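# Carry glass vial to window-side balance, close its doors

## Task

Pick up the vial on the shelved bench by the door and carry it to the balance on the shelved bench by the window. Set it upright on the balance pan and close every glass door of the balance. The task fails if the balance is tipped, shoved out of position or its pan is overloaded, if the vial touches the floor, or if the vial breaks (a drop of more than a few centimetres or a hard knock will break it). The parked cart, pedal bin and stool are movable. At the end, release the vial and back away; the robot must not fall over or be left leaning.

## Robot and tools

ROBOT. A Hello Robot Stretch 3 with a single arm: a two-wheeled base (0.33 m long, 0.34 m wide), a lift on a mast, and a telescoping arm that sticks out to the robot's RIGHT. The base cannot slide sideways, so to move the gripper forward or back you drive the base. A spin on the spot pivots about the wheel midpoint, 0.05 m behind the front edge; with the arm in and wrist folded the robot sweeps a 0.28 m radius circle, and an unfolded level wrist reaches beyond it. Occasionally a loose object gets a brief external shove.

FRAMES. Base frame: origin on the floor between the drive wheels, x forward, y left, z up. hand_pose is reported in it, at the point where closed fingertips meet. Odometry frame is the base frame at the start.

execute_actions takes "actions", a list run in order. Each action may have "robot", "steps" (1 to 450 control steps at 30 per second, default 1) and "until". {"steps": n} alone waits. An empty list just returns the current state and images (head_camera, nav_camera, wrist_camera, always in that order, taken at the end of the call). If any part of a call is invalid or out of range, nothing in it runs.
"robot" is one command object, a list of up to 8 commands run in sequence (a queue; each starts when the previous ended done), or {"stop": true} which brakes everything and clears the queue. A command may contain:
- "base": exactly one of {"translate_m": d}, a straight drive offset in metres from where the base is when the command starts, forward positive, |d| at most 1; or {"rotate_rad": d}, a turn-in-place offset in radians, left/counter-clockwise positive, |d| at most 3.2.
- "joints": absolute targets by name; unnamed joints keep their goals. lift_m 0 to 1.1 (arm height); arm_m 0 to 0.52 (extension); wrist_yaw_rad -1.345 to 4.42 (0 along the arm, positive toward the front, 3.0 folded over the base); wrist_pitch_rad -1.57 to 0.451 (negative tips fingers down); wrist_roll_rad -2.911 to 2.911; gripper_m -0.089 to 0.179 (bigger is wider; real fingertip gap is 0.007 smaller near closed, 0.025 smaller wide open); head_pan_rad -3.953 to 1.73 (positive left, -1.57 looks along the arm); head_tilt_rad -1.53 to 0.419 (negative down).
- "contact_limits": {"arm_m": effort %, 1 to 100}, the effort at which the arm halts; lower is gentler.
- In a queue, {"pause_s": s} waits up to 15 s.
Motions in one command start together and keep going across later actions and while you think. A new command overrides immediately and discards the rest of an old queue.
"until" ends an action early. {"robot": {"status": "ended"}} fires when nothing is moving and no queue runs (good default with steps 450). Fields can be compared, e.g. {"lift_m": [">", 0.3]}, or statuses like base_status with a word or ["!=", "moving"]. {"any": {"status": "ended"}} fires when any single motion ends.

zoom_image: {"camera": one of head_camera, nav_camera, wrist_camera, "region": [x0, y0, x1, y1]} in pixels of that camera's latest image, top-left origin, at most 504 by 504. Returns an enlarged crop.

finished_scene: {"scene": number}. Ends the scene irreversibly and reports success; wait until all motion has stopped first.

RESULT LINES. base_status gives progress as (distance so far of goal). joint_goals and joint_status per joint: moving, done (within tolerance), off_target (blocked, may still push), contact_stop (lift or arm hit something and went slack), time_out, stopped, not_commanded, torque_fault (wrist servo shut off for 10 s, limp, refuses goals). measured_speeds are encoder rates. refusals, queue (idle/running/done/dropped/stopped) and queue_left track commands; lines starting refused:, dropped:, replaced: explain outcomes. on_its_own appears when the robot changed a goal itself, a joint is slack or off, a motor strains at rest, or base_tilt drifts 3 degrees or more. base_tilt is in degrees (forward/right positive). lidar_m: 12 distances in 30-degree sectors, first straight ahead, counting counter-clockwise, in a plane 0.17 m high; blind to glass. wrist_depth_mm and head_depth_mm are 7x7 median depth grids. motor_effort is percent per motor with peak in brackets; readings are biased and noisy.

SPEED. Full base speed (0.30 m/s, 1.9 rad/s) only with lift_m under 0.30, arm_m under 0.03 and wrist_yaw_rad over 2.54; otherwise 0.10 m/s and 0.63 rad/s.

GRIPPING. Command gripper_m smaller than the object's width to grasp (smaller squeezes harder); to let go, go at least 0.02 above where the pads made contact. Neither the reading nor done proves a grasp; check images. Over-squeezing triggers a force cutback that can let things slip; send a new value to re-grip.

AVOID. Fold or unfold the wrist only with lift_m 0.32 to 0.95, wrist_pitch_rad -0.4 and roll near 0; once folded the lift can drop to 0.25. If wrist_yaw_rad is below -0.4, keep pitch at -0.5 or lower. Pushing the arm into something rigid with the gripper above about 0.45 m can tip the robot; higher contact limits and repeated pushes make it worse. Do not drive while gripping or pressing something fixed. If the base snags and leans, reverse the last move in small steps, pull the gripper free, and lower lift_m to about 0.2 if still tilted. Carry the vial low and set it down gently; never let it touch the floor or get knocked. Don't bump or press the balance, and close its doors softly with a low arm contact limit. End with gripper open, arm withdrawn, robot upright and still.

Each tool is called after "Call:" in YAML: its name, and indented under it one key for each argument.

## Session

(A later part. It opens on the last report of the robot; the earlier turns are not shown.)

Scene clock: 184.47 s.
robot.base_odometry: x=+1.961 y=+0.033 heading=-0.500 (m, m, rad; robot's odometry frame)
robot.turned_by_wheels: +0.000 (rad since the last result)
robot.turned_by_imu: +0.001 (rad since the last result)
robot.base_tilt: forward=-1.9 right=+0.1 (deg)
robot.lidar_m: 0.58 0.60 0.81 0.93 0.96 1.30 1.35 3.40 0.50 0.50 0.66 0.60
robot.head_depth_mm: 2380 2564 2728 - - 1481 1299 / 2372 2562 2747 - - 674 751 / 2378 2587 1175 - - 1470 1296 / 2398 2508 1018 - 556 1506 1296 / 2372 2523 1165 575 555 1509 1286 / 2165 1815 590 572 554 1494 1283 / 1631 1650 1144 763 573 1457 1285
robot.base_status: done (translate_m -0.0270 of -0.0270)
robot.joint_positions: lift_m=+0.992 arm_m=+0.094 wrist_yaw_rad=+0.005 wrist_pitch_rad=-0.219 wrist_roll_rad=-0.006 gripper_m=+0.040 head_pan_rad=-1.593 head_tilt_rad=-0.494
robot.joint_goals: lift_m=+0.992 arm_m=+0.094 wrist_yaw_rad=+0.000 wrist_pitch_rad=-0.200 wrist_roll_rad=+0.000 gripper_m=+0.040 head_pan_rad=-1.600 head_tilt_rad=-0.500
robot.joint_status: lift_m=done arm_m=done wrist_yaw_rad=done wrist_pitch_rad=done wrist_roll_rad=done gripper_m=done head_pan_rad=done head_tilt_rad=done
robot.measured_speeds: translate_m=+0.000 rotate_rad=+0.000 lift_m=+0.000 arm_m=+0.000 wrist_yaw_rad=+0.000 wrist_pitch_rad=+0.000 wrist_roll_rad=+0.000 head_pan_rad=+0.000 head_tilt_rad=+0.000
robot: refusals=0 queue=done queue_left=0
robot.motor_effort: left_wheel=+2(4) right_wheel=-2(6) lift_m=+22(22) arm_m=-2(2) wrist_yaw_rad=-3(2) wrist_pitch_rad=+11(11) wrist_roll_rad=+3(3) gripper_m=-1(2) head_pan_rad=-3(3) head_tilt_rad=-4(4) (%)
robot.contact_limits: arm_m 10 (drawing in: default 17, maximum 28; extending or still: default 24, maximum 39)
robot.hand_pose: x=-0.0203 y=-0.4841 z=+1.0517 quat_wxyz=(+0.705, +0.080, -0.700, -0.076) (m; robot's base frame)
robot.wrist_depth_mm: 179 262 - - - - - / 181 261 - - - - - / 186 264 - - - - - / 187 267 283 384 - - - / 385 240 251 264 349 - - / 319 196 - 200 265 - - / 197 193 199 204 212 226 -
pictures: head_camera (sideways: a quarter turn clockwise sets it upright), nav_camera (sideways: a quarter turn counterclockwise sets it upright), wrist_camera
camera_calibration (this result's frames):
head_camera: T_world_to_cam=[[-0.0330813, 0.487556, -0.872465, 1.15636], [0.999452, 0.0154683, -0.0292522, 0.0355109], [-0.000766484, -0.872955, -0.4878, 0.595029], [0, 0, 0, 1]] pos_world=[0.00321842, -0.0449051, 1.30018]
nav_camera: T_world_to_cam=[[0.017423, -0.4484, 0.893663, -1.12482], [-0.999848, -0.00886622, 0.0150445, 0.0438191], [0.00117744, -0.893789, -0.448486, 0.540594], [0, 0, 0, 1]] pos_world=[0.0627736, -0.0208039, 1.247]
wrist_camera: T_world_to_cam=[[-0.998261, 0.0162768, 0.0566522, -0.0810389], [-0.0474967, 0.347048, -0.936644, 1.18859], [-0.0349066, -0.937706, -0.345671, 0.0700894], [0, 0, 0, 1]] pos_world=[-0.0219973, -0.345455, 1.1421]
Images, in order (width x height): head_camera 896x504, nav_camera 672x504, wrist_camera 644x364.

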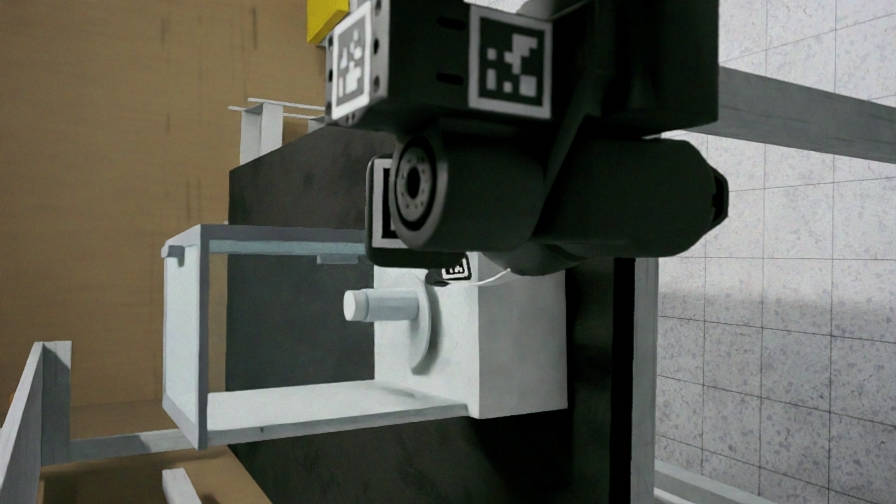

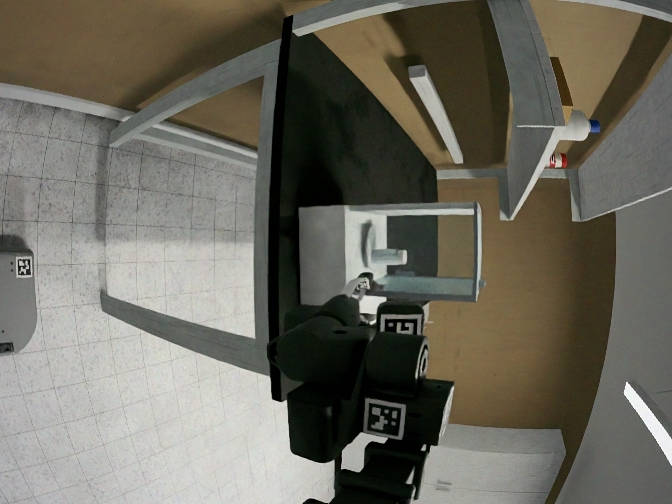

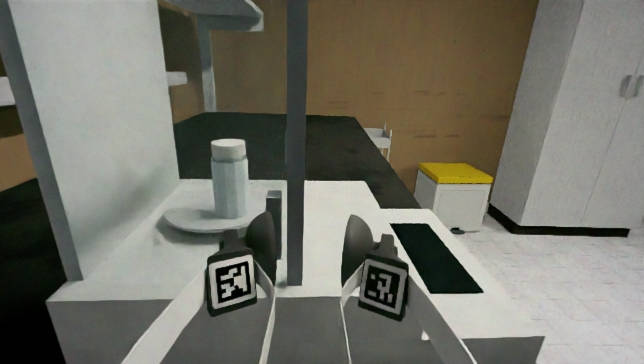

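No stop reached yet; nudging a little further.

Call:
execute_actions:
  actions:
    - {"robot":[{"base":{"translate_m":-0.005}}],"steps":450,"until":{"robot":{"status":"ended"}}}

Scene clock: 186.10 s.
robot.base_odometry: x=+1.956 y=+0.035 heading=-0.500 (m, m, rad; robot's odometry frame)
robot.turned_by_wheels: +0.000 (rad since the last result)
robot.turned_by_imu: +0.000 (rad since the last result)
robot.base_tilt: forward=-1.8 right=+0.0 (deg)
robot.lidar_m: 0.58 0.60 0.81 0.93 0.96 1.31 1.34 3.38 0.50 0.49 0.66 0.60
robot.head_depth_mm: 2392 2625 2776 - - 1465 1296 / 2387 2583 2779 - - 671 754 / 2394 2587 1167 - - 1484 1264 / 2400 2504 713 - 555 1512 1292 / 2393 2535 1163 573 557 1513 1290 / 2179 2216 617 546 555 1505 1282 / 1636 1655 1068 763 573 1453 1282
robot.base_status: done (translate_m -0.0050 of -0.0050)
robot.joint_positions: lift_m=+0.992 arm_m=+0.094 wrist_yaw_rad=+0.005 wrist_pitch_rad=-0.219 wrist_roll_rad=-0.006 gripper_m=+0.040 head_pan_rad=-1.593 head_tilt_rad=-0.494
robot.joint_goals: lift_m=+0.992 arm_m=+0.094 wrist_yaw_rad=+0.000 wrist_pitch_rad=-0.200 wrist_roll_rad=+0.000 gripper_m=+0.040 head_pan_rad=-1.600 head_tilt_rad=-0.500
robot.joint_status: lift_m=done arm_m=done wrist_yaw_rad=done wrist_pitch_rad=done wrist_roll_rad=done gripper_m=done head_pan_rad=done head_tilt_rad=done
robot.measured_speeds: translate_m=+0.000 rotate_rad=+0.000 lift_m=+0.000 arm_m=+0.000 wrist_yaw_rad=+0.000 wrist_pitch_rad=+0.000 wrist_roll_rad=+0.000 head_pan_rad=+0.000 head_tilt_rad=+0.000
robot: refusals=0 queue=done queue_left=0
robot.motor_effort: left_wheel=+3(2) right_wheel=-3(6) lift_m=+22(22) arm_m=-2(2) wrist_yaw_rad=-2(3) wrist_pitch_rad=+11(11) wrist_roll_rad=+3(3) gripper_m=-1(2) head_pan_rad=-3(3) head_tilt_rad=-3(3) (%)
robot.contact_limits: arm_m 10 (drawing in: default 17, maximum 28; extending or still: default 24, maximum 39)
robot.hand_pose: x=-0.0203 y=-0.4841 z=+1.0517 quat_wxyz=(+0.705, +0.080, -0.700, -0.076) (m; robot's base frame)
robot.wrist_depth_mm: 186 270 - - - - - / 186 273 - - - - - / 194 272 - - - - - / 193 273 303 356 - - - / 205 241 250 251 348 - - / 198 197 - 200 276 - - / 194 193 201 205 214 224 -
pictures: head_camera (sideways: a quarter turn clockwise sets it upright), nav_camera (sideways: a quarter turn counterclockwise sets it upright), wrist_camera
camera_calibration (this result's frames):
head_camera: T_world_to_cam=[[-0.0330813, 0.487556, -0.872465, 1.15636], [0.999452, 0.0154683, -0.0292522, 0.0355109], [-0.000766483, -0.872955, -0.487801, 0.595029], [0, 0, 0, 1]] pos_world=[0.00321842, -0.0449051, 1.30018]
nav_camera: T_world_to_cam=[[0.017423, -0.4484, 0.893663, -1.12482], [-0.999848, -0.00886622, 0.0150445, 0.0438191], [0.00117744, -0.893789, -0.448487, 0.540594], [0, 0, 0, 1]] pos_world=[0.0627736, -0.0208039, 1.247]
wrist_camera: T_world_to_cam=[[-0.998261, 0.0162666, 0.056653, -0.0810423], [-0.047501, 0.347047, -0.936644, 1.18859], [-0.0348973, -0.937707, -0.345671, 0.0700894], [0, 0, 0, 1]] pos_world=[-0.0219962, -0.345455, 1.1421]
Images, in order (width x height): head_camera 896x504, nav_camera 672x504, wrist_camera 644x364.

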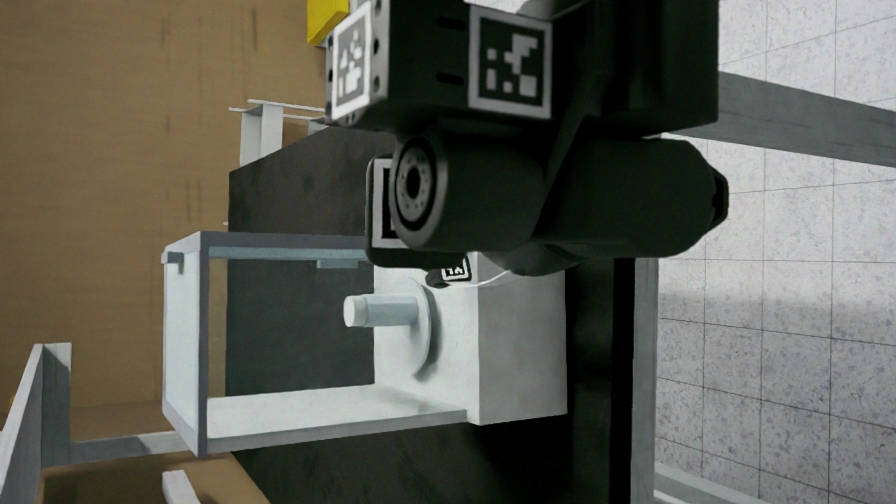

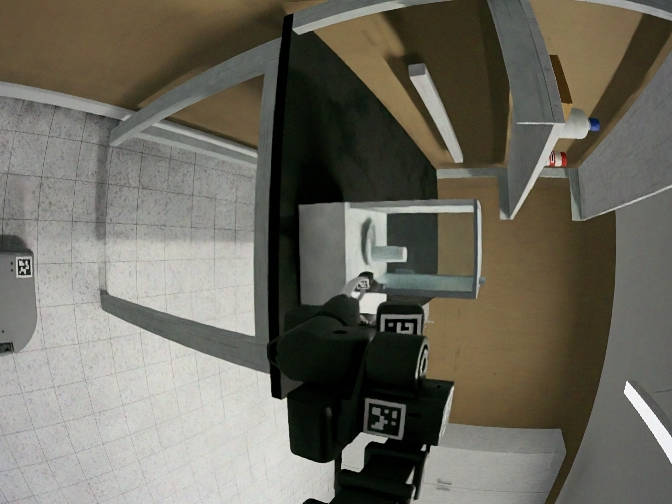

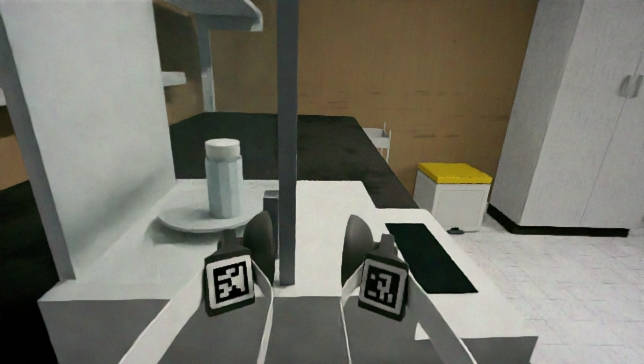

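Call:
execute_actions:
  actions:
    - {"robot":[{"base":{"translate_m":0.008}},{"joints":{"arm_m":0.0}},{"base":{"translate_m":-0.35},"joints":{"head_pan_rad":-1.0,"head_tilt_rad":-0.35}}],"steps":450,"until":{"robot":{"status":"ended"}}}

Scene clock: 196.33 s.
robot.base_odometry: x=+1.656 y=+0.199 heading=-0.500 (m, m, rad; robot's odometry frame)
robot.turned_by_wheels: +0.000 (rad since the last result)
robot.turned_by_imu: +0.003 (rad since the last result)
robot.base_tilt: forward=-1.9 right=-0.1 (deg)
robot.lidar_m: 0.92 0.95 0.96 0.92 0.95 1.01 1.23 3.44 2.52 1.91 0.51 0.93
robot.head_depth_mm: 2369 2532 2612 1064 673 1676 1434 / 1845 1978 1966 1054 602 572 657 / 1619 1753 1605 765 607 597 1312 / 1371 1465 778 691 633 1610 1422 / 1199 1291 689 707 671 1601 1419 / 849 1139 1173 1023 734 1441 1378 / 712 1025 1086 1015 819 1287 1250
robot.base_status: done (translate_m -0.3500 of -0.3500)
robot.joint_positions: lift_m=+0.992 arm_m=+0.000 wrist_yaw_rad=+0.002 wrist_pitch_rad=-0.219 wrist_roll_rad=-0.006 gripper_m=+0.040 head_pan_rad=-1.007 head_tilt_rad=-0.359
robot.joint_goals: lift_m=+0.992 arm_m=+0.000 wrist_yaw_rad=+0.000 wrist_pitch_rad=-0.200 wrist_roll_rad=+0.000 gripper_m=+0.040 head_pan_rad=-1.000 head_tilt_rad=-0.350
robot.joint_status: lift_m=done arm_m=done wrist_yaw_rad=done wrist_pitch_rad=done wrist_roll_rad=done gripper_m=done head_pan_rad=done head_tilt_rad=done
robot.measured_speeds: translate_m=+0.000 rotate_rad=+0.000 lift_m=+0.000 arm_m=+0.000 wrist_yaw_rad=+0.000 wrist_pitch_rad=+0.000 wrist_roll_rad=+0.000 head_pan_rad=+0.000 head_tilt_rad=+0.000
robot: refusals=0 queue=done queue_left=0
robot.motor_effort: left_wheel=+1(6) right_wheel=-1(4) lift_m=+22(22) arm_m=-2(0) wrist_yaw_rad=-1(2) wrist_pitch_rad=+11(11) wrist_roll_rad=+3(3) gripper_m=+1(2) head_pan_rad=+3(26) head_tilt_rad=+4(20) (%)
robot.hand_pose: x=-0.0209 y=-0.3901 z=+1.0517 quat_wxyz=(+0.705, +0.079, -0.701, -0.077) (m; robot's base frame)
robot.wrist_depth_mm: - - - - - - - / - - - - - - - / 928 - - - - - - / 379 436 727 - - - - / 306 355 485 - - - - / 309 327 - - - - - / 273 285 - - - - -
pictures: head_camera (sideways: a quarter turn clockwise sets it upright), nav_camera (sideways: a quarter turn counterclockwise sets it upright), wrist_camera
camera_calibration (this result's frames):
head_camera: T_world_to_cam=[[-0.232278, 0.285416, -0.92983, 1.23242], [0.826562, 0.561816, -0.0340289, 0.0427899], [0.512681, -0.776467, -0.366412, 0.433937], [0, 0, 0, 1]] pos_world=[0.0284233, -0.0388534, 1.30639]
nav_camera: T_world_to_cam=[[0.196253, -0.259339, 0.945636, -1.19373], [-0.829492, -0.558193, 0.0190659, 0.0375415], [0.522903, -0.78814, -0.324666, 0.376279], [0, 0, 0, 1]] pos_world=[0.0686571, 0.0079344, 1.25029]
wrist_camera: T_world_to_cam=[[-0.998212, 0.0190433, 0.056652, -0.0821659], [-0.0465345, 0.347178, -0.936644, 1.15601], [-0.0375051, -0.937606, -0.345671, 0.158187], [0, 0, 0, 1]] pos_world=[-0.0222919, -0.251459, 1.1421]
Images, in order (width x height): head_camera 896x504, nav_camera 672x504, wrist_camera 644x364.

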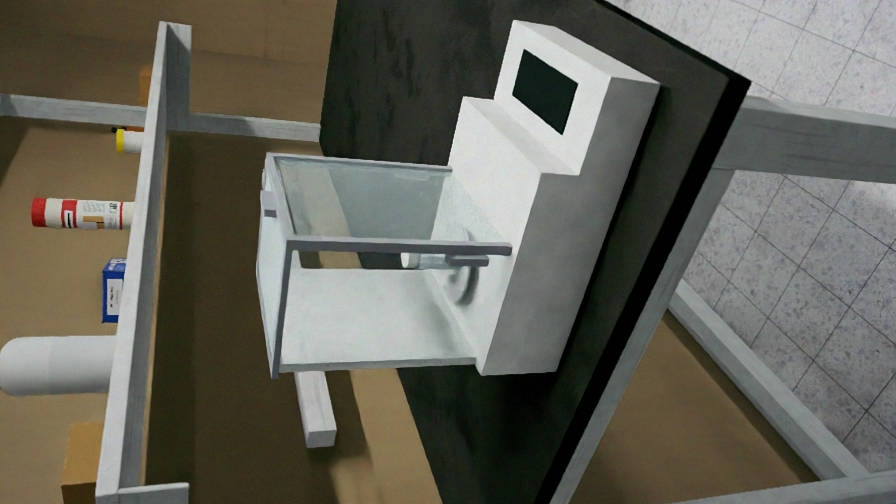

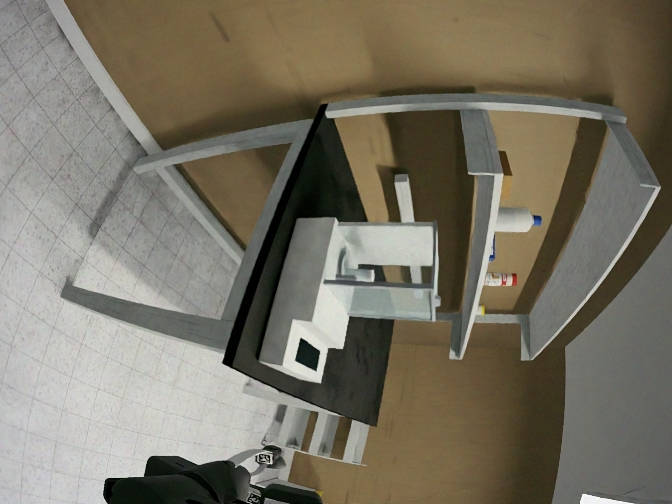

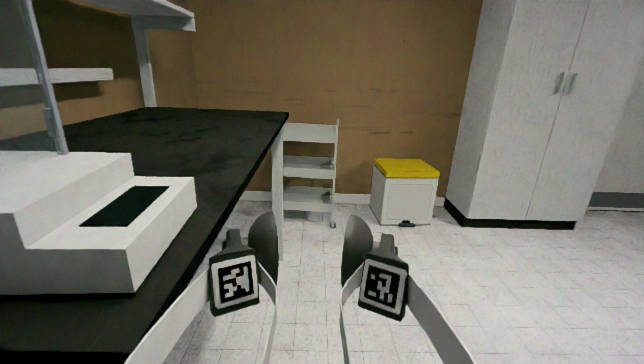

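Call:
finished_scene:
  scene: 1

The scene is finished: the task was done.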